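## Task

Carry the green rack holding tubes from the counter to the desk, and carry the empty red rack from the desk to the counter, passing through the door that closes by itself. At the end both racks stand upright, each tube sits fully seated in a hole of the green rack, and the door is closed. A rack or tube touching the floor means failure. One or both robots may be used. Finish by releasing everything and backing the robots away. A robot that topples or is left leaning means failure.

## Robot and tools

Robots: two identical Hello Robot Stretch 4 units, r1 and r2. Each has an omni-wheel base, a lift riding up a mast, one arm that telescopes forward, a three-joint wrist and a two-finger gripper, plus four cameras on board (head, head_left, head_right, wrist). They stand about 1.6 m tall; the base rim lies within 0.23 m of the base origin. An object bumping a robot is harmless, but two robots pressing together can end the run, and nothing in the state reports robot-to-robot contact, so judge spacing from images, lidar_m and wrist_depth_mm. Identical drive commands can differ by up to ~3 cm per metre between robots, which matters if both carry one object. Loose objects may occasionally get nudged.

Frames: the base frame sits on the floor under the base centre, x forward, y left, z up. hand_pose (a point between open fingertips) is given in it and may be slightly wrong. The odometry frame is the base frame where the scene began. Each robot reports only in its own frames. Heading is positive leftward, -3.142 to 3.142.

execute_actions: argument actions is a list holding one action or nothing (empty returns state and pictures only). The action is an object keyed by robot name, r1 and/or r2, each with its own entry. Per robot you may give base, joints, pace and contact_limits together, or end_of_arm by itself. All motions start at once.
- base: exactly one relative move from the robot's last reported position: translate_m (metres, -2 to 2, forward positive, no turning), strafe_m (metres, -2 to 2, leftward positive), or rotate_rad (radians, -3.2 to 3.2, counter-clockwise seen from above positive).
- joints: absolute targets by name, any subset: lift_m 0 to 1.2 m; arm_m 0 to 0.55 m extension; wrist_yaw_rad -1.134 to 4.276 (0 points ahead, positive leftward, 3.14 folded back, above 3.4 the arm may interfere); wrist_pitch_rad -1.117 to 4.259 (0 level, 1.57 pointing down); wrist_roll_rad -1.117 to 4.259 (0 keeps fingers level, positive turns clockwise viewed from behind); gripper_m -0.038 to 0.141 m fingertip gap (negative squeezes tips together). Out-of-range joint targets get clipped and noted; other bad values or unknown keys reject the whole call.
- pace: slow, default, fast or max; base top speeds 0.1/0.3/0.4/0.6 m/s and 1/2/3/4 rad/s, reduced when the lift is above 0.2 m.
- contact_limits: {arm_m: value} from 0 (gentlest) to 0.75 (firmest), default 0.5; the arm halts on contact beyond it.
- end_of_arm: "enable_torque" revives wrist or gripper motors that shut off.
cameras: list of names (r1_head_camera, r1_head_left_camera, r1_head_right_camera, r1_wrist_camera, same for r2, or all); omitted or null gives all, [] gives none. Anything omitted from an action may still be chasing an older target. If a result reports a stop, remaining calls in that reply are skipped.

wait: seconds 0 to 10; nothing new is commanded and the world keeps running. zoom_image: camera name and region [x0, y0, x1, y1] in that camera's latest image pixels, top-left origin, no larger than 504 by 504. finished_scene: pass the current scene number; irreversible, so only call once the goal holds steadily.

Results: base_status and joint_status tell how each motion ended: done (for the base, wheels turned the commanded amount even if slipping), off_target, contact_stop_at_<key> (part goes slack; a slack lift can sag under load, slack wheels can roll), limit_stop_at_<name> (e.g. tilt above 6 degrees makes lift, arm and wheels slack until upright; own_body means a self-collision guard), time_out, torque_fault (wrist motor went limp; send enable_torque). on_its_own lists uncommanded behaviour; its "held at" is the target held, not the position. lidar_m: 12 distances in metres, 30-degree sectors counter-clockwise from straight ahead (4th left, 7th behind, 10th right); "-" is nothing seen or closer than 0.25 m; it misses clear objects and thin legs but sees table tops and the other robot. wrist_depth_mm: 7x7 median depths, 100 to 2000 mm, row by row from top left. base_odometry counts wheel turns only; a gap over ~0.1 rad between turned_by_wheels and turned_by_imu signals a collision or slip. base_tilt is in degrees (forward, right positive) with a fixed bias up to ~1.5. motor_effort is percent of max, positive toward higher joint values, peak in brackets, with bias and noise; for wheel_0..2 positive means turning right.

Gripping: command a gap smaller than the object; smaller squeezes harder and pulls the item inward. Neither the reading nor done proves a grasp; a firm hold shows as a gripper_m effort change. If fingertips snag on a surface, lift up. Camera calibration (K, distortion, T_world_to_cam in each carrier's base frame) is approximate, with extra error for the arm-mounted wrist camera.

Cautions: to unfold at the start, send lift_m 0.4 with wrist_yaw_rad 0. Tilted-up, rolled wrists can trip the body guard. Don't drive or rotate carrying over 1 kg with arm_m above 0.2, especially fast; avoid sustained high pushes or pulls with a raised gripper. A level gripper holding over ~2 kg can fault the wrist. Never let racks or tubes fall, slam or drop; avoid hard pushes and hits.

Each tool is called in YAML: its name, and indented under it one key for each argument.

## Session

execute_actions:
  actions: []

Scene clock: 0.00 s.
r1.base_odometry: x=+0.000 y=+0.000 heading=+0.000 (m, m, rad; r1's odometry frame)
r1.turned_by_wheels: +0.000 (rad since the last result)
r1.turned_by_imu: +0.000 (rad since the last result)
r1.base_tilt: forward=+0.0 right=-0.1 (deg)
r1.lidar_m: 1.36 1.39 1.30 1.12 0.77 0.70 0.72 0.76 0.70 0.72 0.91 2.29
r1.base_status: not commanded
r1.joint_positions: lift_m=+0.264 arm_m=-0.001 wrist_yaw_rad=+3.096 wrist_pitch_rad=-0.015 wrist_roll_rad=-0.014 gripper_m=+0.057
r1.joint_status: not commanded
r1.motor_effort: lift_m=+19 arm_m=+0 wrist_yaw_rad=-1 wrist_pitch_rad=-6 wrist_roll_rad=+0 gripper_m=-3 wheel_0=+0 wheel_1=+0 wheel_2=+0 (%)
r1.hand_pose: x=-0.1143 y=+0.1006 z=+0.4463 quat_wxyz=(+0.023, +0.007, -0.007, +1.000) (m; r1's base frame)
r1.wrist_depth_mm: - 138 891 842 768 699 654 / - 130 878 831 759 699 654 / - 132 200 831 759 699 647 / 131 138 866 831 759 699 654 / 788 976 917 820 750 699 654 / 798 991 194 831 196 691 647 / 798 931 904 - 750 676 647
r2.base_odometry: x=+0.000 y=+0.000 heading=+0.000 (m, m, rad; r2's odometry frame)
r2.turned_by_wheels: +0.000 (rad since the last result)
r2.turned_by_imu: +0.000 (rad since the last result)
r2.base_tilt: forward=+0.1 right=-0.5 (deg)
r2.lidar_m: 2.38 1.59 0.90 0.74 0.75 0.82 0.69 0.66 0.79 1.46 1.76 2.08
r2.base_status: not commanded
r2.joint_positions: lift_m=+0.127 arm_m=+0.000 wrist_yaw_rad=+3.049 wrist_pitch_rad=+0.002 wrist_roll_rad=+0.020 gripper_m=+0.057
r2.joint_status: not commanded
r2.motor_effort: lift_m=+21 arm_m=+0 wrist_yaw_rad=+2 wrist_pitch_rad=-7 wrist_roll_rad=-1 gripper_m=+0 wheel_0=+0 wheel_1=+0 wheel_2=+0 (%)
r2.hand_pose: x=-0.1079 y=+0.1137 z=+0.3043 quat_wxyz=(+0.046, -0.001, +0.010, +0.999) (m; r2's base frame)
r2.wrist_depth_mm: - 143 842 917 976 946 741 / - 126 842 904 991 946 741 / 105 137 211 917 976 931 741 / 132 144 831 904 976 946 750 / 732 768 831 904 976 931 741 / 723 788 196 891 197 891 741 / 707 741 750 - 820 732 707
pictures: r1_head_camera, r1_head_left_camera, r1_head_right_camera, r1_wrist_camera, r2_head_camera, r2_head_left_camera, r2_head_right_camera, r2_wrist_camera
camera_calibration (this result's frames):
r1_wrist_camera: T_world_to_cam=[[0.0557361, 0.997708, 0.0383819, -0.121838], [-0.0236426, 0.0397497, -0.99893, 0.495046], [-0.998166, 0.054769, 0.0258039, 0.0944023], [0, 0, 0, 1]] pos_world=[0.112724, 0.0967102, 0.496756]
r2_wrist_camera: T_world_to_cam=[[0.0540674, 0.99852, -0.00588023, -0.095117], [0.0169563, -0.0068061, -0.999833, 0.358827], [-0.998393, 0.0539586, -0.0172992, 0.120503], [0, 0, 0, 1]] pos_world=[0.119368, 0.0909163, 0.360292]
Images, in order (width x height): r1_head_camera 420x560, r1_head_left_camera 420x672, r1_head_right_camera 420x672, r1_wrist_camera 616x392, r2_head_camera 420x560, r2_head_left_camera 420x672, r2_head_right_camera 420x672, r2_wrist_camera 616x392.

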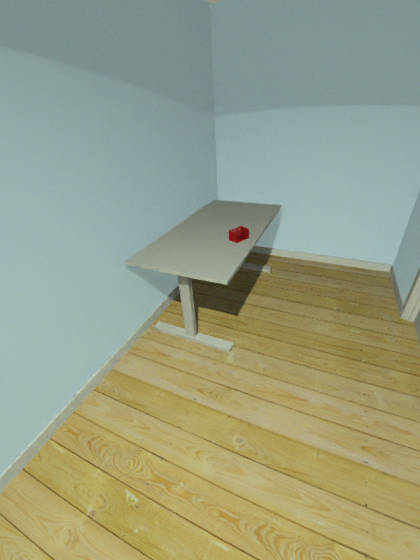

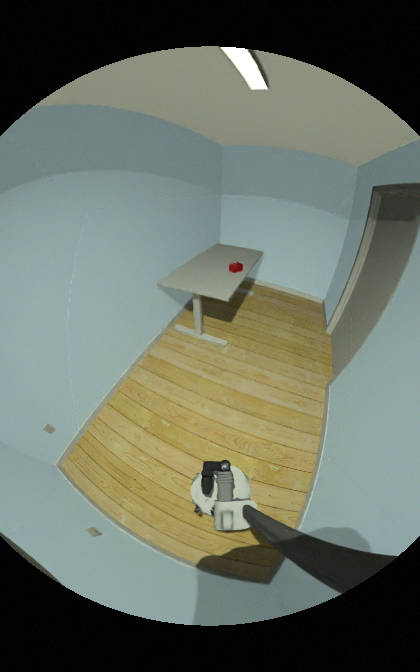

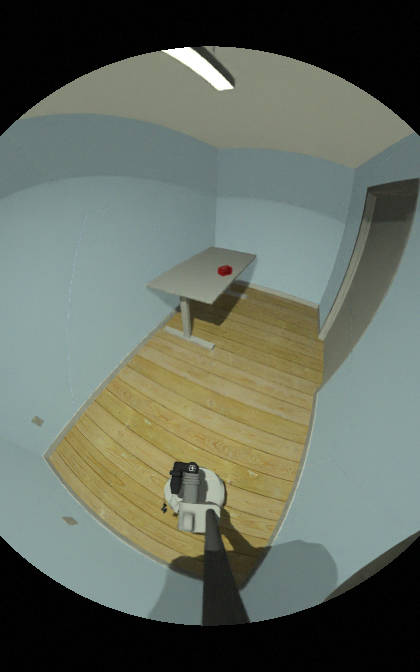

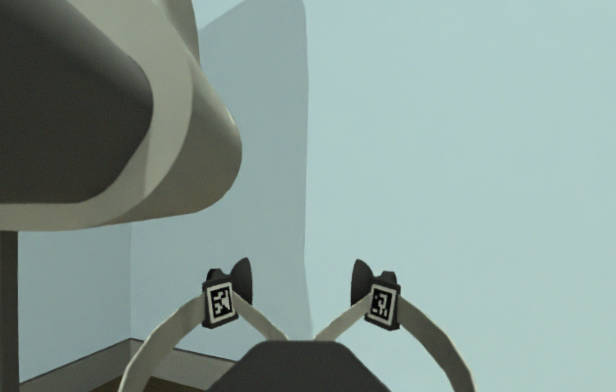

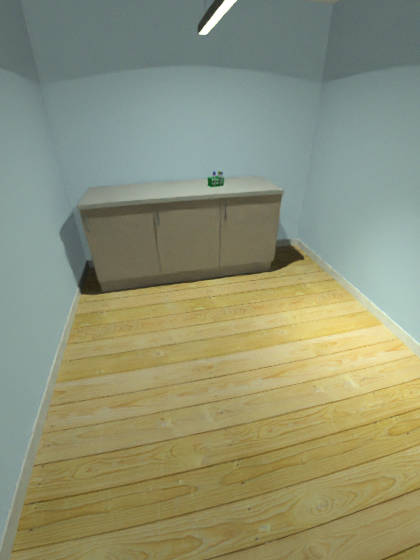

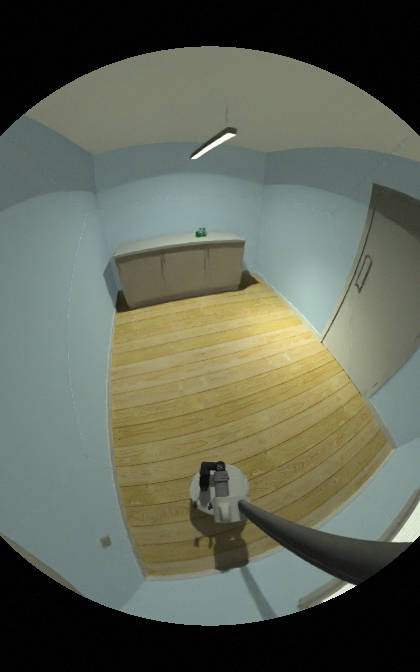

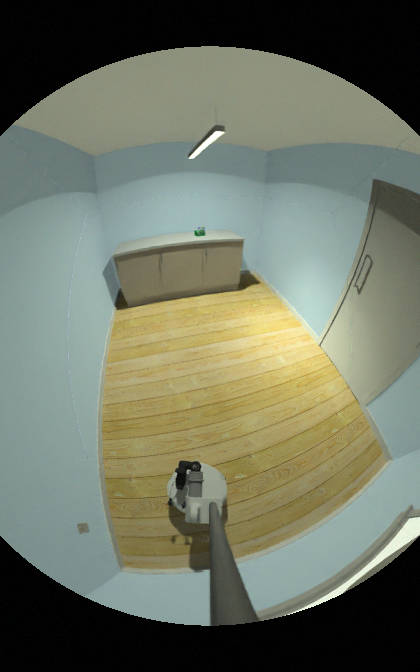

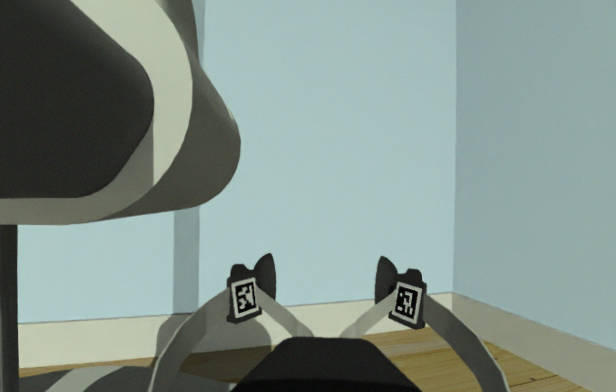

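Mirrored hinge this time (latch toward the counter).

zoom_image:
  camera: "r2_head_camera"
  region: [180,150,260,210]

zoom_image:
  camera: "r1_head_camera"
  region: [200,200,280,260]

Region (180, 150, 260, 210) of r2_head_camera's 420x560 image, scaled by 6.300, with more detail than that image has; it fills the top 378 rows of this view, and the rest is white.

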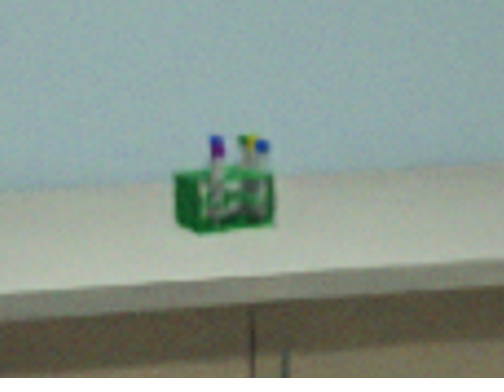

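Region (200, 200, 280, 260) of r1_head_camera's 420x560 image, scaled by 6.300, with more detail than that image has; it fills the top 378 rows of this view, and the rest is white.

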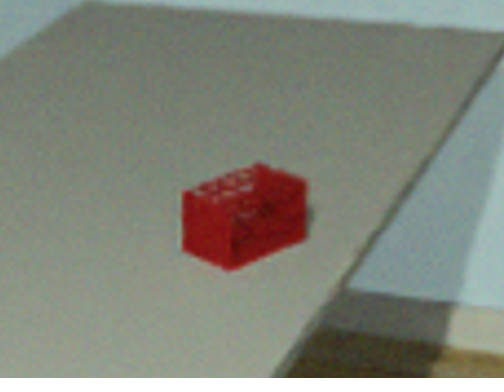

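execute_actions:
  actions:
    - {"r1":{"base":{"rotate_rad":-0.406},"joints":{"lift_m":0.7,"wrist_yaw_rad":0,"gripper_m":0.141}},"r2":{"base":{"translate_m":0.6},"joints":{"lift_m":0.88,"wrist_yaw_rad":0,"gripper_m":0.141,"wrist_roll_rad":0},"pace":"fast"}}
  cameras: []

execute_actions:
  actions:
    - {"r1":{"base":{"translate_m":1.44},"pace":"fast"},"r2":{"base":{"translate_m":1.2},"pace":"fast"}}
  cameras: ["r2_head_camera","r2_wrist_camera"]

zoom_image:
  camera: "r2_head_camera"
  region: [130,220,290,340]

Scene clock: 16.90 s.
r1.base_odometry: x=+0.000 y=+0.000 heading=-0.406 (m, m, rad; r1's odometry frame)
r1.turned_by_wheels: -0.406 (rad since the last result)
r1.turned_by_imu: -0.413 (rad since the last result)
r1.base_tilt: forward=+0.1 right=+0.0 (deg)
r1.lidar_m: 1.92 1.39 1.35 1.29 0.96 0.72 0.70 0.73 0.72 0.70 0.73 1.04
r1.base_status: done
r1.joint_positions: lift_m=+0.700 arm_m=-0.001 wrist_yaw_rad=+0.000 wrist_pitch_rad=-0.015 wrist_roll_rad=-0.014 gripper_m=+0.141
r1.joint_status: all done
r1.motor_effort: lift_m=+22(24) arm_m=+0(0) wrist_yaw_rad=-2(10) wrist_pitch_rad=-6(6) wrist_roll_rad=-1(1) gripper_m=+1(8) wheel_0=+2(6) wheel_1=+2(8) wheel_2=+2(8) (%)
r1.hand_pose: x=+0.4584 y=-0.0873 z=+0.8824 quat_wxyz=(+1.000, -0.007, -0.008, +0.000) (m; r1's base frame)
r1.wrist_depth_mm: 1808 - - - - 1464 878 / 1808 - - - - 1430 891 / 1863 - - - - 1499 891 / 1863 - - - - 1464 891 / 1430 1366 - - - 1464 891 / 1863 - - - - 1042 878 / 1756 1921 - - 1921 1308 866
r2.base_odometry: x=+0.600 y=+0.000 heading=+0.000 (m, m, rad; r2's odometry frame)
r2.turned_by_wheels: +0.000 (rad since the last result)
r2.turned_by_imu: +0.002 (rad since the last result)
r2.base_tilt: forward=+0.0 right=-0.6 (deg)
r2.lidar_m: 1.81 1.81 1.07 0.90 0.91 1.05 1.26 1.26 1.46 1.65 1.63 1.94
r2.base_status: done
r2.joint_positions: lift_m=+0.880 arm_m=+0.000 wrist_yaw_rad=+0.000 wrist_pitch_rad=+0.002 wrist_roll_rad=+0.000 gripper_m=+0.141
r2.joint_status: all done
r2.motor_effort: lift_m=+23(25) arm_m=-1(0) wrist_yaw_rad=+1(4) wrist_pitch_rad=-7(7) wrist_roll_rad=-2(5) gripper_m=+2(0) wheel_0=-1(5) wheel_1=-1(6) wheel_2=+0(11) (%)
r2.hand_pose: x=+0.4598 y=-0.0873 z=+1.0574 quat_wxyz=(+1.000, +0.000, +0.001, +0.000) (m; r2's base frame)
r2.wrist_depth_mm: 1921 - - - - - 1708 / 1983 - - - - - 1661 / 1921 - - - - - 1708 / 1921 - - - - - 1618 / 1464 1499 1618 1756 1863 - 1708 / 1464 1499 1576 1708 1756 197 1661 / 1464 1537 1576 - - - 1618
pictures: none
No camera images: the call's "cameras" was empty. Leave "cameras" out to get every camera's image.

Scene clock: 21.83 s.
r1.base_odometry: x=+1.323 y=-0.568 heading=-0.405 (m, m, rad; r1's odometry frame)
r1.turned_by_wheels: +0.000 (rad since the last result)
r1.turned_by_imu: +0.002 (rad since the last result)
r1.base_tilt: forward=+0.1 right=+0.0 (deg)
r1.lidar_m: 1.61 0.66 0.49 0.46 0.52 1.86 2.15 1.05 0.74 0.72 0.86 1.09
r1.base_status: done
r1.joint_positions: lift_m=+0.700 arm_m=-0.001 wrist_yaw_rad=+0.000 wrist_pitch_rad=-0.015 wrist_roll_rad=-0.014 gripper_m=+0.141
r1.joint_status: not commanded
r1.motor_effort: lift_m=+21(22) arm_m=+0(0) wrist_yaw_rad=-2(0) wrist_pitch_rad=-6(6) wrist_roll_rad=+0(1) gripper_m=+0(1) wheel_0=+0(11) wheel_1=+1(8) wheel_2=+0(14) (%)
r1.hand_pose: x=+0.4583 y=-0.0874 z=+0.8825 quat_wxyz=(+1.000, -0.007, -0.008, +0.000) (m; r1's base frame)
r1.wrist_depth_mm: 1336 1336 1397 1366 1366 1397 946 / 1397 1366 1366 1366 1336 1366 931 / 1430 1366 1366 1397 1366 1336 931 / 1366 1397 1366 1336 1336 1397 931 / 1366 1366 1366 1366 1366 1366 946 / 1366 1366 1336 1366 1366 1078 946 / 1397 1366 1397 - 1336 1255 917
r2.base_odometry: x=+1.800 y=+0.000 heading=+0.000 (m, m, rad; r2's odometry frame)
r2.turned_by_wheels: +0.000 (rad since the last result)
r2.turned_by_imu: +0.001 (rad since the last result)
r2.base_tilt: forward=+0.0 right=-0.6 (deg)
r2.lidar_m: 0.65 0.66 0.77 1.21 1.23 1.42 2.46 2.43 1.51 1.35 1.34 0.77
r2.base_status: done
r2.joint_positions: lift_m=+0.880 arm_m=+0.000 wrist_yaw_rad=+0.000 wrist_pitch_rad=+0.002 wrist_roll_rad=+0.000 gripper_m=+0.141
r2.joint_status: not commanded
r2.motor_effort: lift_m=+23(24) arm_m=-1(1) wrist_yaw_rad=+2(1) wrist_pitch_rad=-8(7) wrist_roll_rad=-2(3) gripper_m=-2(3) wheel_0=-1(5) wheel_1=+0(4) wheel_2=+0(12) (%)
r2.hand_pose: x=+0.4597 y=-0.0874 z=+1.0574 quat_wxyz=(+1.000, +0.000, +0.001, +0.000) (m; r2's base frame)
r2.wrist_depth_mm: 960 1008 1060 1138 1205 1281 1336 / 946 1008 1060 1138 1205 1255 1308 / 960 1025 1060 1138 1182 1255 1336 / 976 1008 1078 1138 1205 1281 1255 / 960 991 976 1118 1182 1255 1308 / 564 539 512 634 597 197 1205 / 421 445 473 - 530 564 615
pictures: r2_head_camera, r2_wrist_camera
camera_calibration (this result's frames):
r2_wrist_camera: T_world_to_cam=[[0.0386448, -0.999159, 0.0136841, -0.10874], [-0.0175377, -0.0143704, -0.999743, 1.11595], [0.999099, 0.0383949, -0.0180783, -0.207746], [0, 0, 0, 1]] pos_world=[0.231332, -0.0846357, 1.11339]
Images, in order (width x height): r2_head_camera 420x560, r2_wrist_camera 616x392.

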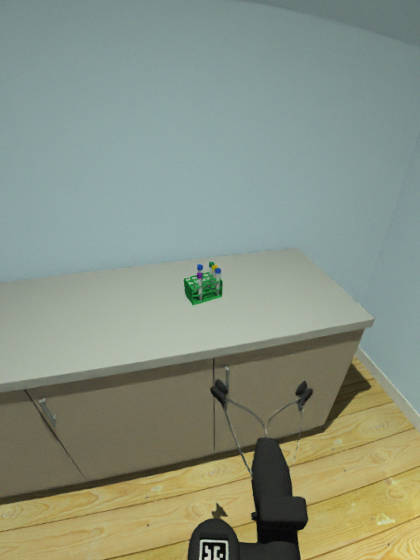

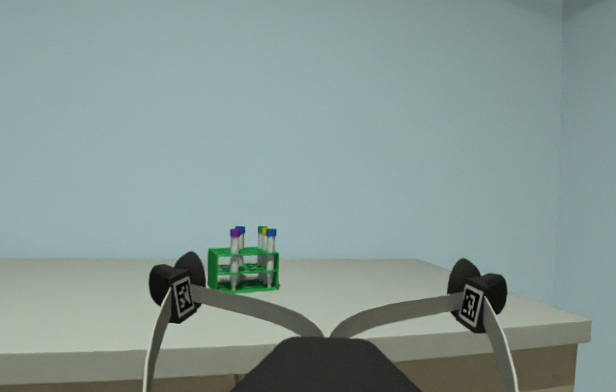

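Region (130, 220, 290, 340) of r2_head_camera's 420x560 image, scaled by 3.150, with more detail than that image has; it fills the top 378 rows of this view, and the rest is white.

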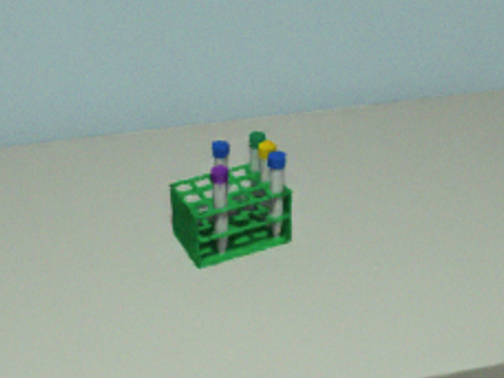

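execute_actions:
  actions:
    - {"r1":{"base":{"rotate_rad":1.08}},"r2":{"base":{"rotate_rad":0.5},"joints":{"lift_m":0.82}}}
  cameras: ["r1_head_camera","r1_wrist_camera"]

execute_actions:
  actions:
    - {"r1":{"joints":{"lift_m":0.6,"arm_m":0.08}},"r2":{"base":{"strafe_m":-0.308},"joints":{"lift_m":0.81,"arm_m":0.2}}}
  cameras: ["r1_wrist_camera","r2_head_camera","r2_wrist_camera"]

Scene clock: 31.23 s.
r1.base_odometry: x=+1.323 y=-0.568 heading=+0.674 (m, m, rad; r1's odometry frame)
r1.turned_by_wheels: +1.080 (rad since the last result)
r1.turned_by_imu: +1.102 (rad since the last result)
r1.base_tilt: forward=+0.1 right=+0.0 (deg)
r1.lidar_m: 0.48 0.46 0.51 1.92 2.15 1.01 0.73 0.73 0.86 1.10 1.60 0.65
r1.base_status: done
r1.joint_positions: lift_m=+0.700 arm_m=-0.001 wrist_yaw_rad=+0.000 wrist_pitch_rad=-0.015 wrist_roll_rad=-0.014 gripper_m=+0.141
r1.joint_status: not commanded
r1.motor_effort: lift_m=+21(21) arm_m=+0(0) wrist_yaw_rad=-2(1) wrist_pitch_rad=-6(6) wrist_roll_rad=+0(1) gripper_m=+0(0) wheel_0=+0(9) wheel_1=+0(7) wheel_2=-2(12) (%)
r1.hand_pose: x=+0.4584 y=-0.0874 z=+0.8825 quat_wxyz=(+1.000, -0.007, -0.008, +0.000) (m; r1's base frame)
r1.wrist_depth_mm: 891 991 1118 1255 1430 1499 1308 / 891 976 1118 1255 1430 1537 1281 / 904 991 1098 1229 1397 1537 1308 / 904 1008 1098 1205 1430 1537 1308 / 891 960 1078 1182 1366 1464 1255 / 640 544 559 500 580 569 683 / 442 442 477 - 455 484 1182
r2.base_odometry: x=+1.800 y=+0.000 heading=+0.500 (m, m, rad; r2's odometry frame)
r2.turned_by_wheels: +0.500 (rad since the last result)
r2.turned_by_imu: +0.493 (rad since the last result)
r2.base_tilt: forward=+0.1 right=-0.6 (deg)
r2.lidar_m: 0.64 0.76 1.22 1.20 1.42 2.41 2.42 1.53 1.35 1.34 0.79 0.64
r2.base_status: done
r2.joint_positions: lift_m=+0.820 arm_m=+0.000 wrist_yaw_rad=+0.000 wrist_pitch_rad=+0.002 wrist_roll_rad=+0.000 gripper_m=+0.141
r2.joint_status: all done
r2.motor_effort: lift_m=+18(21) arm_m=-1(1) wrist_yaw_rad=+2(1) wrist_pitch_rad=-7(8) wrist_roll_rad=-2(2) gripper_m=+2(1) wheel_0=+0(5) wheel_1=+1(5) wheel_2=+2(6) (%)
r2.hand_pose: x=+0.4598 y=-0.0874 z=+0.9979 quat_wxyz=(+1.000, +0.000, +0.001, +0.000) (m; r2's base frame)
r2.wrist_depth_mm: 1281 1281 1182 1098 1025 976 904 / 1308 1229 1182 1118 1025 976 904 / 1308 1281 1182 1118 1042 976 917 / 1308 1255 1182 1118 1060 960 917 / 723 778 831 866 946 676 831 / 580 521 466 449 424 197 473 / 591 539 512 - 430 402 379
pictures: r1_head_camera, r1_wrist_camera
camera_calibration (this result's frames):
r1_wrist_camera: T_world_to_cam=[[-0.00974317, -0.999216, 0.0383824, -0.127455], [0.0254268, -0.0386194, -0.99893, 0.9224], [0.999629, -0.0087568, 0.0257831, -0.256217], [0, 0, 0, 1]] pos_world=[0.231427, -0.0939764, 0.932912]
Images, in order (width x height): r1_head_camera 420x560, r1_wrist_camera 616x392.

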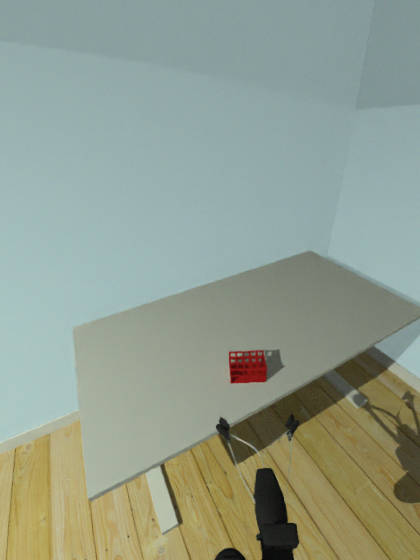

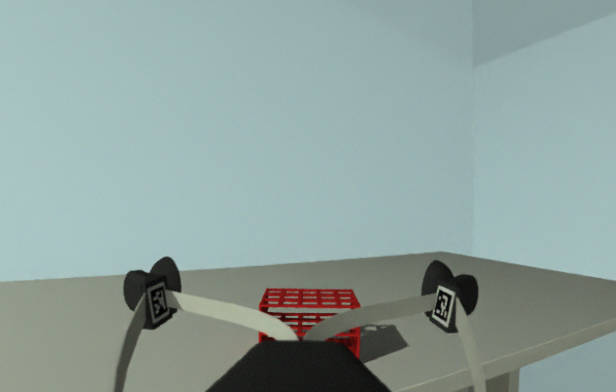

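Scene clock: 33.57 s.
r1.base_odometry: x=+1.323 y=-0.568 heading=+0.674 (m, m, rad; r1's odometry frame)
r1.turned_by_wheels: +0.000 (rad since the last result)
r1.turned_by_imu: +0.000 (rad since the last result)
r1.base_tilt: forward=+0.1 right=-0.1 (deg)
r1.lidar_m: 0.47 0.46 0.49 1.93 2.15 1.03 0.75 0.73 0.87 1.10 1.60 0.67
r1.base_status: not commanded
r1.joint_positions: lift_m=+0.600 arm_m=+0.079 wrist_yaw_rad=+0.000 wrist_pitch_rad=-0.015 wrist_roll_rad=-0.014 gripper_m=+0.141
r1.joint_status: all done
r1.motor_effort: lift_m=+17(20) arm_m=+6(7) wrist_yaw_rad=-1(1) wrist_pitch_rad=-5(6) wrist_roll_rad=+0(1) gripper_m=+0(0) wheel_0=+0(0) wheel_1=+0(0) wheel_2=-1(1) (%)
r1.hand_pose: x=+0.5384 y=-0.0874 z=+0.7828 quat_wxyz=(+1.000, -0.007, -0.008, +0.000) (m; r1's base frame)
r1.wrist_depth_mm: 842 917 1025 1160 1336 1499 1255 / 842 917 1025 1182 1308 1499 1255 / 842 917 1025 1160 1336 1499 1281 / 842 931 1042 1160 1308 1499 1281 / 661 683 707 517 741 759 759 / 336 286 294 357 300 353 452 / 232 229 248 - 315 1499 1182
r2.base_odometry: x=+1.948 y=-0.270 heading=+0.500 (m, m, rad; r2's odometry frame)
r2.turned_by_wheels: +0.000 (rad since the last result)
r2.turned_by_imu: +0.001 (rad since the last result)
r2.base_tilt: forward=+0.1 right=-0.6 (deg)
r2.lidar_m: 0.56 0.67 1.16 1.49 1.74 2.48 2.29 1.23 1.04 1.03 0.71 0.57
r2.base_status: done
r2.joint_positions: lift_m=+0.810 arm_m=+0.199 wrist_yaw_rad=+0.000 wrist_pitch_rad=+0.002 wrist_roll_rad=+0.000 gripper_m=+0.141
r2.joint_status: all done
r2.motor_effort: lift_m=+18(15) arm_m=+6(7) wrist_yaw_rad=+2(1) wrist_pitch_rad=-6(7) wrist_roll_rad=-2(2) gripper_m=+1(0) wheel_0=-1(8) wheel_1=+1(8) wheel_2=+1(3) (%)
r2.hand_pose: x=+0.6584 y=-0.0874 z=+0.9879 quat_wxyz=(+1.000, +0.000, +0.001, +0.000) (m; r2's base frame)
r2.wrist_depth_mm: 1060 960 891 831 778 723 691 / 1042 960 878 831 778 732 691 / 1042 960 878 831 788 732 691 / 1060 946 878 820 768 732 691 / 661 707 750 477 715 715 691 / 368 349 332 410 387 197 439 / 262 263 270 - 300 282 294
pictures: r1_wrist_camera, r2_head_camera, r2_wrist_camera
camera_calibration (this result's frames):
r1_wrist_camera: T_world_to_cam=[[-0.00978147, -0.999215, 0.0383816, -0.122839], [0.025515, -0.0386203, -0.998928, 0.820754], [0.999627, -0.00879168, 0.0258727, -0.333727], [0, 0, 0, 1]] pos_world=[0.311459, -0.0939785, 0.833223]
r2_wrist_camera: T_world_to_cam=[[0.0386985, -0.999157, 0.0136889, -0.115489], [-0.0174141, -0.0143715, -0.999745, 1.04983], [0.999099, 0.0384503, -0.0179556, -0.407579], [0, 0, 0, 1]] pos_world=[0.429963, -0.0846324, 1.04383]
Images, in order (width x height): r1_wrist_camera 616x392, r2_head_camera 420x560, r2_wrist_camera 616x392.

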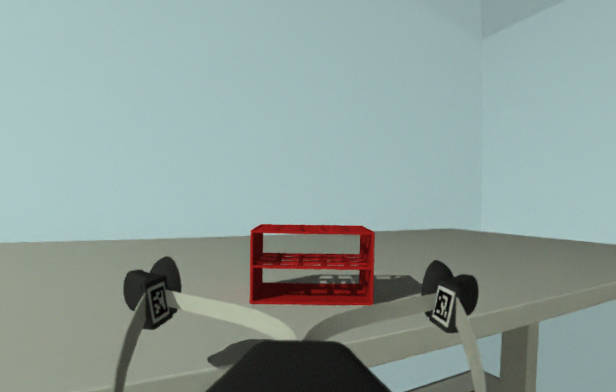

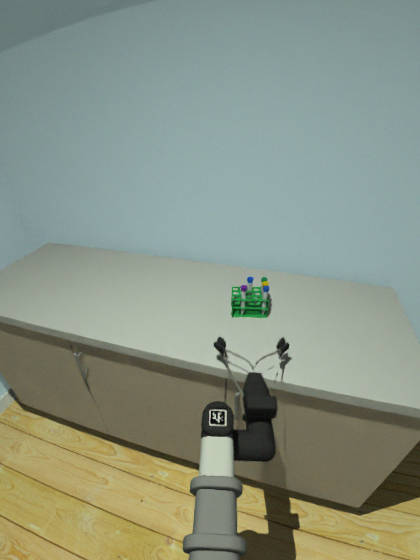

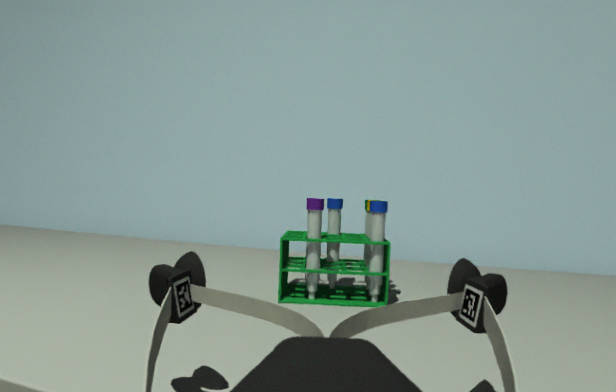

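execute_actions:
  actions:
    - {"r1":{"base":{"strafe_m":-0.01},"joints":{"lift_m":0.587,"arm_m":0.19}},"r2":{"base":{"strafe_m":-0.01},"joints":{"lift_m":0.788,"arm_m":0.35}}}
  cameras: ["r1_wrist_camera","r2_wrist_camera"]

Scene clock: 40.83 s.
r1.base_odometry: x=+1.329 y=-0.576 heading=+0.674 (m, m, rad; r1's odometry frame)
r1.turned_by_wheels: +0.000 (rad since the last result)
r1.turned_by_imu: +0.000 (rad since the last result)
r1.base_tilt: forward=+0.1 right=+0.0 (deg)
r1.lidar_m: 0.48 0.47 0.51 1.93 2.16 1.03 0.72 0.75 0.86 1.08 1.59 0.71
r1.base_status: done
r1.joint_positions: lift_m=+0.587 arm_m=+0.189 wrist_yaw_rad=+0.000 wrist_pitch_rad=-0.015 wrist_roll_rad=-0.014 gripper_m=+0.141
r1.joint_status: all done
r1.motor_effort: lift_m=+17(16) arm_m=+6(6) wrist_yaw_rad=-1(1) wrist_pitch_rad=-6(6) wrist_roll_rad=-1(1) gripper_m=+1(1) wheel_0=+2(10) wheel_1=-3(9) wheel_2=+0(2) (%)
r1.hand_pose: x=+0.6484 y=-0.0874 z=+0.7698 quat_wxyz=(+1.000, -0.007, -0.008, +0.000) (m; r1's base frame)
r1.wrist_depth_mm: 759 842 960 1060 1229 1366 1205 / 768 842 931 1060 1205 1397 1229 / 768 831 946 1042 1205 1336 1229 / 759 842 931 1042 1205 1366 1205 / 574 609 512 452 462 661 661 / 294 249 258 306 263 262 315 / 203 201 218 - 208 221 242
r2.base_odometry: x=+1.953 y=-0.279 heading=+0.500 (m, m, rad; r2's odometry frame)
r2.turned_by_wheels: +0.000 (rad since the last result)
r2.turned_by_imu: +0.001 (rad since the last result)
r2.base_tilt: forward=+0.1 right=-0.6 (deg)
r2.lidar_m: 0.57 0.67 1.13 1.53 1.75 2.48 2.28 1.22 1.03 1.04 0.71 0.57
r2.base_status: done
r2.joint_positions: lift_m=+0.788 arm_m=+0.349 wrist_yaw_rad=+0.000 wrist_pitch_rad=+0.002 wrist_roll_rad=+0.000 gripper_m=+0.141
r2.joint_status: all done
r2.motor_effort: lift_m=+17(18) arm_m=+6(7) wrist_yaw_rad=+2(3) wrist_pitch_rad=-7(7) wrist_roll_rad=-2(2) gripper_m=-2(0) wheel_0=+0(6) wheel_1=+2(7) wheel_2=+0(3) (%)
r2.hand_pose: x=+0.8084 y=-0.0874 z=+0.9659 quat_wxyz=(+1.000, +0.000, +0.001, +0.000) (m; r2's base frame)
r2.wrist_depth_mm: 854 788 723 676 615 597 569 / 854 778 715 683 634 597 569 / 831 778 715 676 627 603 559 / 854 768 732 661 621 603 564 / 549 585 603 322 329 591 559 / 304 290 274 274 277 198 359 / 216 217 224 - 248 234 251
pictures: r1_wrist_camera, r2_wrist_camera
camera_calibration (this result's frames):
r1_wrist_camera: T_world_to_cam=[[-0.00979225, -0.999215, 0.0383814, -0.12126], [0.0255239, -0.0386205, -0.998928, 0.804963], [0.999626, -0.00880211, 0.025882, -0.443354], [0, 0, 0, 1]] pos_world=[0.421455, -0.0939792, 0.820229]
r2_wrist_camera: T_world_to_cam=[[0.0387492, -0.999155, 0.0136887, -0.121019], [-0.0174199, -0.0143724, -0.999745, 1.03048], [0.999097, 0.0385009, -0.0179621, -0.557828], [0, 0, 0, 1]] pos_world=[0.579964, -0.0846293, 1.02186]
Images, in order (width x height): r1_wrist_camera 616x392, r2_wrist_camera 616x392.

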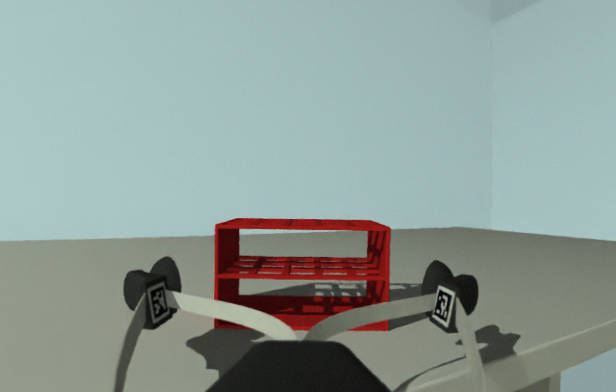

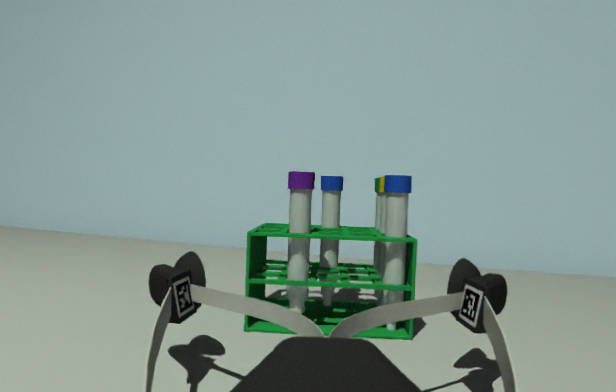

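execute_actions:
  actions:
    - {"r1":{"joints":{"arm_m":0.254},"pace":"slow"},"r2":{"base":{"strafe_m":-0.003},"joints":{"lift_m":0.785,"arm_m":0.42},"pace":"slow"}}
  cameras: ["r1_wrist_camera","r2_wrist_camera"]

Scene clock: 45.07 s.
r1.base_odometry: x=+1.329 y=-0.576 heading=+0.674 (m, m, rad; r1's odometry frame)
r1.turned_by_wheels: +0.000 (rad since the last result)
r1.turned_by_imu: +0.000 (rad since the last result)
r1.base_tilt: forward=+0.1 right=+0.0 (deg)
r1.lidar_m: 0.50 0.47 0.51 1.93 2.16 1.02 0.74 0.74 0.86 1.10 1.60 0.69
r1.base_status: not commanded
r1.joint_positions: lift_m=+0.587 arm_m=+0.253 wrist_yaw_rad=+0.000 wrist_pitch_rad=-0.015 wrist_roll_rad=-0.014 gripper_m=+0.141
r1.joint_status: all done
r1.motor_effort: lift_m=+17(17) arm_m=+6(6) wrist_yaw_rad=-1(1) wrist_pitch_rad=-6(6) wrist_roll_rad=-1(0) gripper_m=+1(1) wheel_0=+2(2) wheel_1=-3(2) wheel_2=+0(0) (%)
r1.hand_pose: x=+0.7124 y=-0.0874 z=+0.7698 quat_wxyz=(+1.000, -0.007, -0.008, +0.000) (m; r1's base frame)
r1.wrist_depth_mm: 715 788 891 991 1138 1308 1205 / 723 788 878 991 1138 1308 1182 / 723 798 891 991 1138 1308 1182 / 732 788 891 1008 1138 1281 1182 / 574 603 439 535 274 661 661 / 293 249 204 277 205 259 314 / 202 200 204 - 202 206 212
r2.base_odometry: x=+1.954 y=-0.282 heading=+0.500 (m, m, rad; r2's odometry frame)
r2.turned_by_wheels: +0.000 (rad since the last result)
r2.turned_by_imu: +0.001 (rad since the last result)
r2.base_tilt: forward=+0.1 right=-0.6 (deg)
r2.lidar_m: 0.59 0.65 1.15 1.51 1.75 2.49 2.28 1.22 1.02 1.03 0.70 0.58
r2.base_status: done
r2.joint_positions: lift_m=+0.785 arm_m=+0.419 wrist_yaw_rad=+0.000 wrist_pitch_rad=+0.002 wrist_roll_rad=+0.000 gripper_m=+0.141
r2.joint_status: all done
r2.motor_effort: lift_m=+17(18) arm_m=+6(7) wrist_yaw_rad=+2(1) wrist_pitch_rad=-7(6) wrist_roll_rad=-2(2) gripper_m=+1(2) wheel_0=+0(3) wheel_1=-1(4) wheel_2=+0(2) (%)
r2.hand_pose: x=+0.8783 y=-0.0874 z=+0.9629 quat_wxyz=(+1.000, +0.000, +0.001, +0.000) (m; r2's base frame)
r2.wrist_depth_mm: 750 699 640 603 569 525 504 / 750 683 640 603 559 530 508 / 759 691 647 603 569 535 504 / 768 699 647 266 549 530 504 / 525 569 272 264 229 530 508 / 296 282 207 211 208 197 353 / 208 211 212 - 211 226 245
pictures: r1_wrist_camera, r2_wrist_camera
camera_calibration (this result's frames):
r1_wrist_camera: T_world_to_cam=[[-0.00981351, -0.999215, 0.0383814, -0.120624], [0.025523, -0.0386211, -0.998928, 0.80333], [0.999626, -0.00882338, 0.0258819, -0.507311], [0, 0, 0, 1]] pos_world=[0.485434, -0.0939805, 0.820229]
r2_wrist_camera: T_world_to_cam=[[0.0386505, -0.999159, 0.0136887, -0.123631], [-0.0174214, -0.0143707, -0.999745, 1.02872], [0.999101, 0.0384021, -0.0179622, -0.627786], [0, 0, 0, 1]] pos_world=[0.649921, -0.0846353, 1.01887]
Images, in order (width x height): r1_wrist_camera 616x392, r2_wrist_camera 616x392.

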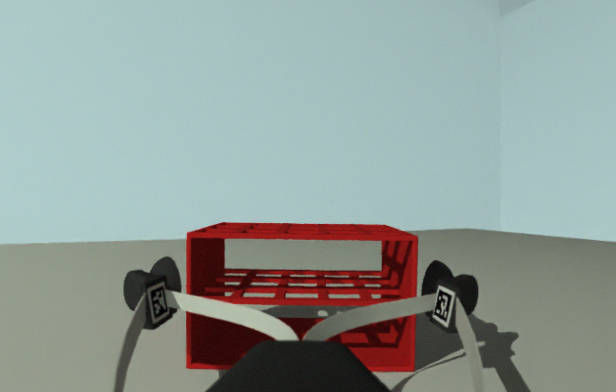

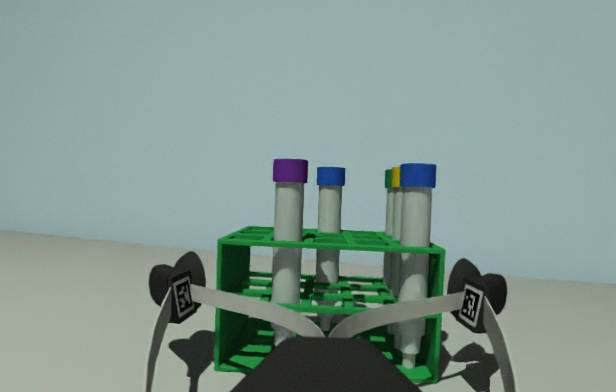

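execute_actions:
  actions:
    - {"r1":{"joints":{"gripper_m":0.07}},"r2":{"joints":{"arm_m":0.429},"pace":"slow"}}
  cameras: []

execute_actions:
  actions:
    - {"r1":{"joints":{"lift_m":0.66}},"r2":{"joints":{"gripper_m":0.062}}}
  cameras: ["r1_wrist_camera","r2_wrist_camera"]

execute_actions:
  actions:
    - {"r1":{"joints":{"lift_m":0.85,"arm_m":0}},"r2":{"joints":{"lift_m":0.83},"pace":"slow"}}
  cameras: ["r1_wrist_camera","r2_wrist_camera"]

Scene clock: 50.03 s.
r1.base_odometry: x=+1.329 y=-0.576 heading=+0.674 (m, m, rad; r1's odometry frame)
r1.turned_by_wheels: +0.000 (rad since the last result)
r1.turned_by_imu: +0.000 (rad since the last result)
r1.base_tilt: forward=+0.1 right=-0.1 (deg)
r1.lidar_m: 0.48 0.47 0.50 1.91 2.16 1.03 0.73 0.74 0.87 1.09 1.59 0.69
r1.base_status: not commanded
r1.joint_positions: lift_m=+0.587 arm_m=+0.253 wrist_yaw_rad=+0.000 wrist_pitch_rad=-0.015 wrist_roll_rad=-0.014 gripper_m=+0.071
r1.joint_status: all done
r1.motor_effort: lift_m=+17(17) arm_m=+6(6) wrist_yaw_rad=-1(1) wrist_pitch_rad=-6(6) wrist_roll_rad=-1(1) gripper_m=-25(23) wheel_0=+2(2) wheel_1=-3(2) wheel_2=+0(0) (%)
r1.hand_pose: x=+0.7124 y=-0.0874 z=+0.7698 quat_wxyz=(+1.000, -0.007, -0.008, +0.000) (m; r1's base frame)
r1.wrist_depth_mm: 715 798 878 1008 1138 1308 1205 / 715 788 878 991 1118 1281 1182 / 723 798 878 991 1138 1281 1182 / 723 788 891 991 1118 1281 1182 / 574 597 230 452 235 654 661 / 291 175 203 230 205 183 314 / 195 202 182 - 188 206 212
r2.base_odometry: x=+1.954 y=-0.282 heading=+0.500 (m, m, rad; r2's odometry frame)
r2.turned_by_wheels: +0.000 (rad since the last result)
r2.turned_by_imu: +0.001 (rad since the last result)
r2.base_tilt: forward=+0.1 right=-0.6 (deg)
r2.lidar_m: 0.58 0.68 1.13 1.52 1.77 2.49 2.25 1.21 1.04 1.03 0.70 0.59
r2.base_status: not commanded
r2.joint_positions: lift_m=+0.785 arm_m=+0.428 wrist_yaw_rad=+0.000 wrist_pitch_rad=+0.002 wrist_roll_rad=+0.000 gripper_m=+0.141
r2.joint_status: all done
r2.motor_effort: lift_m=+17(17) arm_m=+6(7) wrist_yaw_rad=+2(2) wrist_pitch_rad=-7(6) wrist_roll_rad=-2(2) gripper_m=+0(2) wheel_0=+0(0) wheel_1=-1(1) wheel_2=+0(0) (%)
r2.hand_pose: x=+0.8874 y=-0.0874 z=+0.9629 quat_wxyz=(+1.000, +0.000, +0.001, +0.000) (m; r2's base frame)
r2.wrist_depth_mm: 732 676 634 597 559 525 500 / 750 683 634 591 559 525 500 / 750 683 634 591 559 521 496 / 750 691 640 259 234 525 492 / 530 574 271 254 203 517 496 / 296 282 207 204 201 192 351 / 209 211 212 - 205 227 244
pictures: none
No camera images: the call's "cameras" was empty. Leave "cameras" out to get every camera's image.

Scene clock: 51.83 s.
r1.base_odometry: x=+1.329 y=-0.576 heading=+0.674 (m, m, rad; r1's odometry frame)
r1.turned_by_wheels: +0.000 (rad since the last result)
r1.turned_by_imu: +0.000 (rad since the last result)
r1.base_tilt: forward=+0.2 right=+0.0 (deg)
r1.lidar_m: 0.50 0.46 0.50 1.94 2.17 1.01 0.75 0.73 0.86 1.09 1.59 0.65
r1.base_status: not commanded
r1.joint_positions: lift_m=+0.660 arm_m=+0.253 wrist_yaw_rad=+0.000 wrist_pitch_rad=-0.014 wrist_roll_rad=-0.014 gripper_m=+0.071
r1.joint_status: all done
r1.motor_effort: lift_m=+22(23) arm_m=+6(6) wrist_yaw_rad=-1(1) wrist_pitch_rad=-8(8) wrist_roll_rad=+0(1) gripper_m=-24(25) wheel_0=+2(2) wheel_1=-2(2) wheel_2=+0(0) (%)
r1.hand_pose: x=+0.7124 y=-0.0874 z=+0.8421 quat_wxyz=(+1.000, -0.007, -0.007, +0.000) (m; r1's base frame)
r1.wrist_depth_mm: 715 778 878 991 1138 1308 1182 / 723 788 878 991 1138 1308 1182 / 715 788 878 991 1160 1281 1205 / 723 788 891 991 1118 1336 1182 / 715 778 229 788 237 1138 1138 / 508 175 203 230 204 183 544 / 342 353 186 - 187 357 370
r2.base_odometry: x=+1.954 y=-0.282 heading=+0.500 (m, m, rad; r2's odometry frame)
r2.turned_by_wheels: +0.000 (rad since the last result)
r2.turned_by_imu: +0.000 (rad since the last result)
r2.base_tilt: forward=+0.1 right=-0.5 (deg)
r2.lidar_m: 0.59 0.68 1.14 1.54 1.75 2.50 2.26 1.24 1.04 1.04 0.69 0.58
r2.base_status: not commanded
r2.joint_positions: lift_m=+0.785 arm_m=+0.428 wrist_yaw_rad=+0.000 wrist_pitch_rad=+0.002 wrist_roll_rad=+0.000 gripper_m=+0.063
r2.joint_status: all done
r2.motor_effort: lift_m=+17(17) arm_m=+6(6) wrist_yaw_rad=+2(2) wrist_pitch_rad=-7(6) wrist_roll_rad=-2(2) gripper_m=-29(27) wheel_0=+0(0) wheel_1=-1(1) wheel_2=+0(0) (%)
r2.hand_pose: x=+0.8873 y=-0.0874 z=+0.9629 quat_wxyz=(+1.000, +0.000, +0.001, +0.000) (m; r2's base frame)
r2.wrist_depth_mm: 759 691 640 591 554 525 496 / 750 691 634 591 554 525 496 / 723 691 640 591 559 521 500 / 750 691 640 236 236 525 500 / 530 564 452 226 197 517 500 / 296 179 189 202 184 174 349 / 209 211 198 - 180 226 220
pictures: r1_wrist_camera, r2_wrist_camera
camera_calibration (this result's frames):
r1_wrist_camera: T_world_to_cam=[[-0.00978, -0.999215, 0.0383902, -0.123432], [0.0246586, -0.0386213, -0.99895, 0.876222], [0.999648, -0.00882308, 0.025017, -0.50848], [0, 0, 0, 1]] pos_world=[0.485488, -0.0939805, 0.89276]
r2_wrist_camera: T_world_to_cam=[[0.0385563, -0.999163, 0.0136882, -0.123922], [-0.0174227, -0.0143685, -0.999745, 1.02888], [0.999105, 0.0383079, -0.0179621, -0.636788], [0, 0, 0, 1]] pos_world=[0.658921, -0.0846409, 1.01887]
Images, in order (width x height): r1_wrist_camera 616x392, r2_wrist_camera 616x392.

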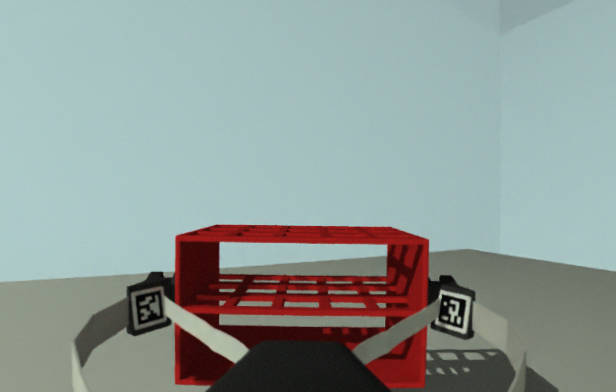

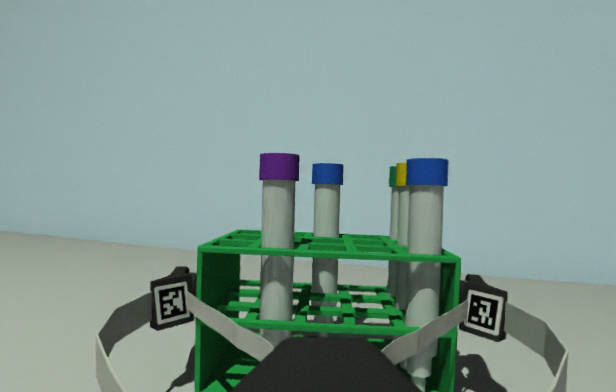

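Scene clock: 53.70 s.
r1.base_odometry: x=+1.329 y=-0.576 heading=+0.674 (m, m, rad; r1's odometry frame)
r1.turned_by_wheels: +0.000 (rad since the last result)
r1.turned_by_imu: +0.000 (rad since the last result)
r1.base_tilt: forward=+0.1 right=-0.1 (deg)
r1.lidar_m: 0.42 0.47 0.51 1.95 2.15 1.02 0.73 0.75 0.85 1.11 1.58 0.65
r1.base_status: not commanded
r1.joint_positions: lift_m=+0.850 arm_m=+0.001 wrist_yaw_rad=+0.000 wrist_pitch_rad=-0.014 wrist_roll_rad=-0.014 gripper_m=+0.071
r1.joint_status: all done
r1.motor_effort: lift_m=+22(20) arm_m=-5(8) wrist_yaw_rad=-1(2) wrist_pitch_rad=-9(9) wrist_roll_rad=+0(0) gripper_m=-24(24) wheel_0=+2(2) wheel_1=-3(2) wheel_2=+0(0) (%)
r1.hand_pose: x=+0.4603 y=-0.0875 z=+1.0321 quat_wxyz=(+1.000, -0.007, -0.007, +0.000) (m; r1's base frame)
r1.wrist_depth_mm: 891 991 1118 1229 1464 1537 1281 / 904 1008 1118 1229 1397 1537 1281 / 891 991 1098 1205 1397 1537 1308 / 891 991 1118 1255 1397 1537 1308 / 904 991 229 1205 237 1576 1281 / 891 175 203 231 205 183 1255 / 732 750 185 - 187 768 798
r2.base_odometry: x=+1.954 y=-0.282 heading=+0.500 (m, m, rad; r2's odometry frame)
r2.turned_by_wheels: +0.000 (rad since the last result)
r2.turned_by_imu: +0.000 (rad since the last result)
r2.base_tilt: forward=+0.1 right=-0.6 (deg)
r2.lidar_m: 0.58 0.65 1.11 1.52 1.76 2.47 2.29 1.23 1.03 1.02 0.69 0.56
r2.base_status: not commanded
r2.joint_positions: lift_m=+0.830 arm_m=+0.428 wrist_yaw_rad=+0.000 wrist_pitch_rad=+0.003 wrist_roll_rad=+0.000 gripper_m=+0.063
r2.joint_status: all done
r2.motor_effort: lift_m=+24(25) arm_m=+6(6) wrist_yaw_rad=+2(2) wrist_pitch_rad=-10(11) wrist_roll_rad=-2(2) gripper_m=-28(29) wheel_0=+0(0) wheel_1=-1(1) wheel_2=+0(0) (%)
r2.hand_pose: x=+0.8873 y=-0.0874 z=+1.0070 quat_wxyz=(+1.000, +0.000, +0.002, +0.000) (m; r2's base frame)
r2.wrist_depth_mm: 732 699 634 597 554 525 500 / 759 683 640 597 559 525 496 / 750 699 640 597 554 525 496 / 741 683 647 237 236 530 496 / 723 676 621 214 198 517 500 / 418 179 189 203 185 174 488 / 296 298 198 - 181 319 314
pictures: r1_wrist_camera, r2_wrist_camera
camera_calibration (this result's frames):
r1_wrist_camera: T_world_to_cam=[[-0.0100513, -0.999212, 0.0383913, -0.133145], [0.0245247, -0.038628, -0.998953, 1.07227], [0.999649, -0.00909925, 0.0248937, -0.261169], [0, 0, 0, 1]] pos_world=[0.233442, -0.0939975, 1.08276]
r2_wrist_camera: T_world_to_cam=[[0.0385727, -0.999163, 0.0136437, -0.124495], [-0.0185938, -0.0143691, -0.999724, 1.07394], [0.999083, 0.0383083, -0.0191324, -0.6348], [0, 0, 0, 1]] pos_world=[0.658988, -0.0846409, 1.0632]
Images, in order (width x height): r1_wrist_camera 616x392, r2_wrist_camera 616x392.

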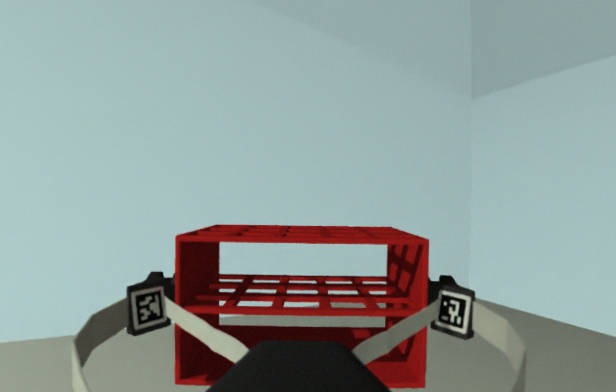

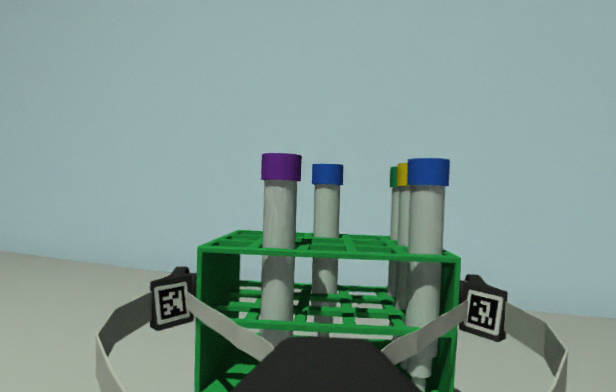

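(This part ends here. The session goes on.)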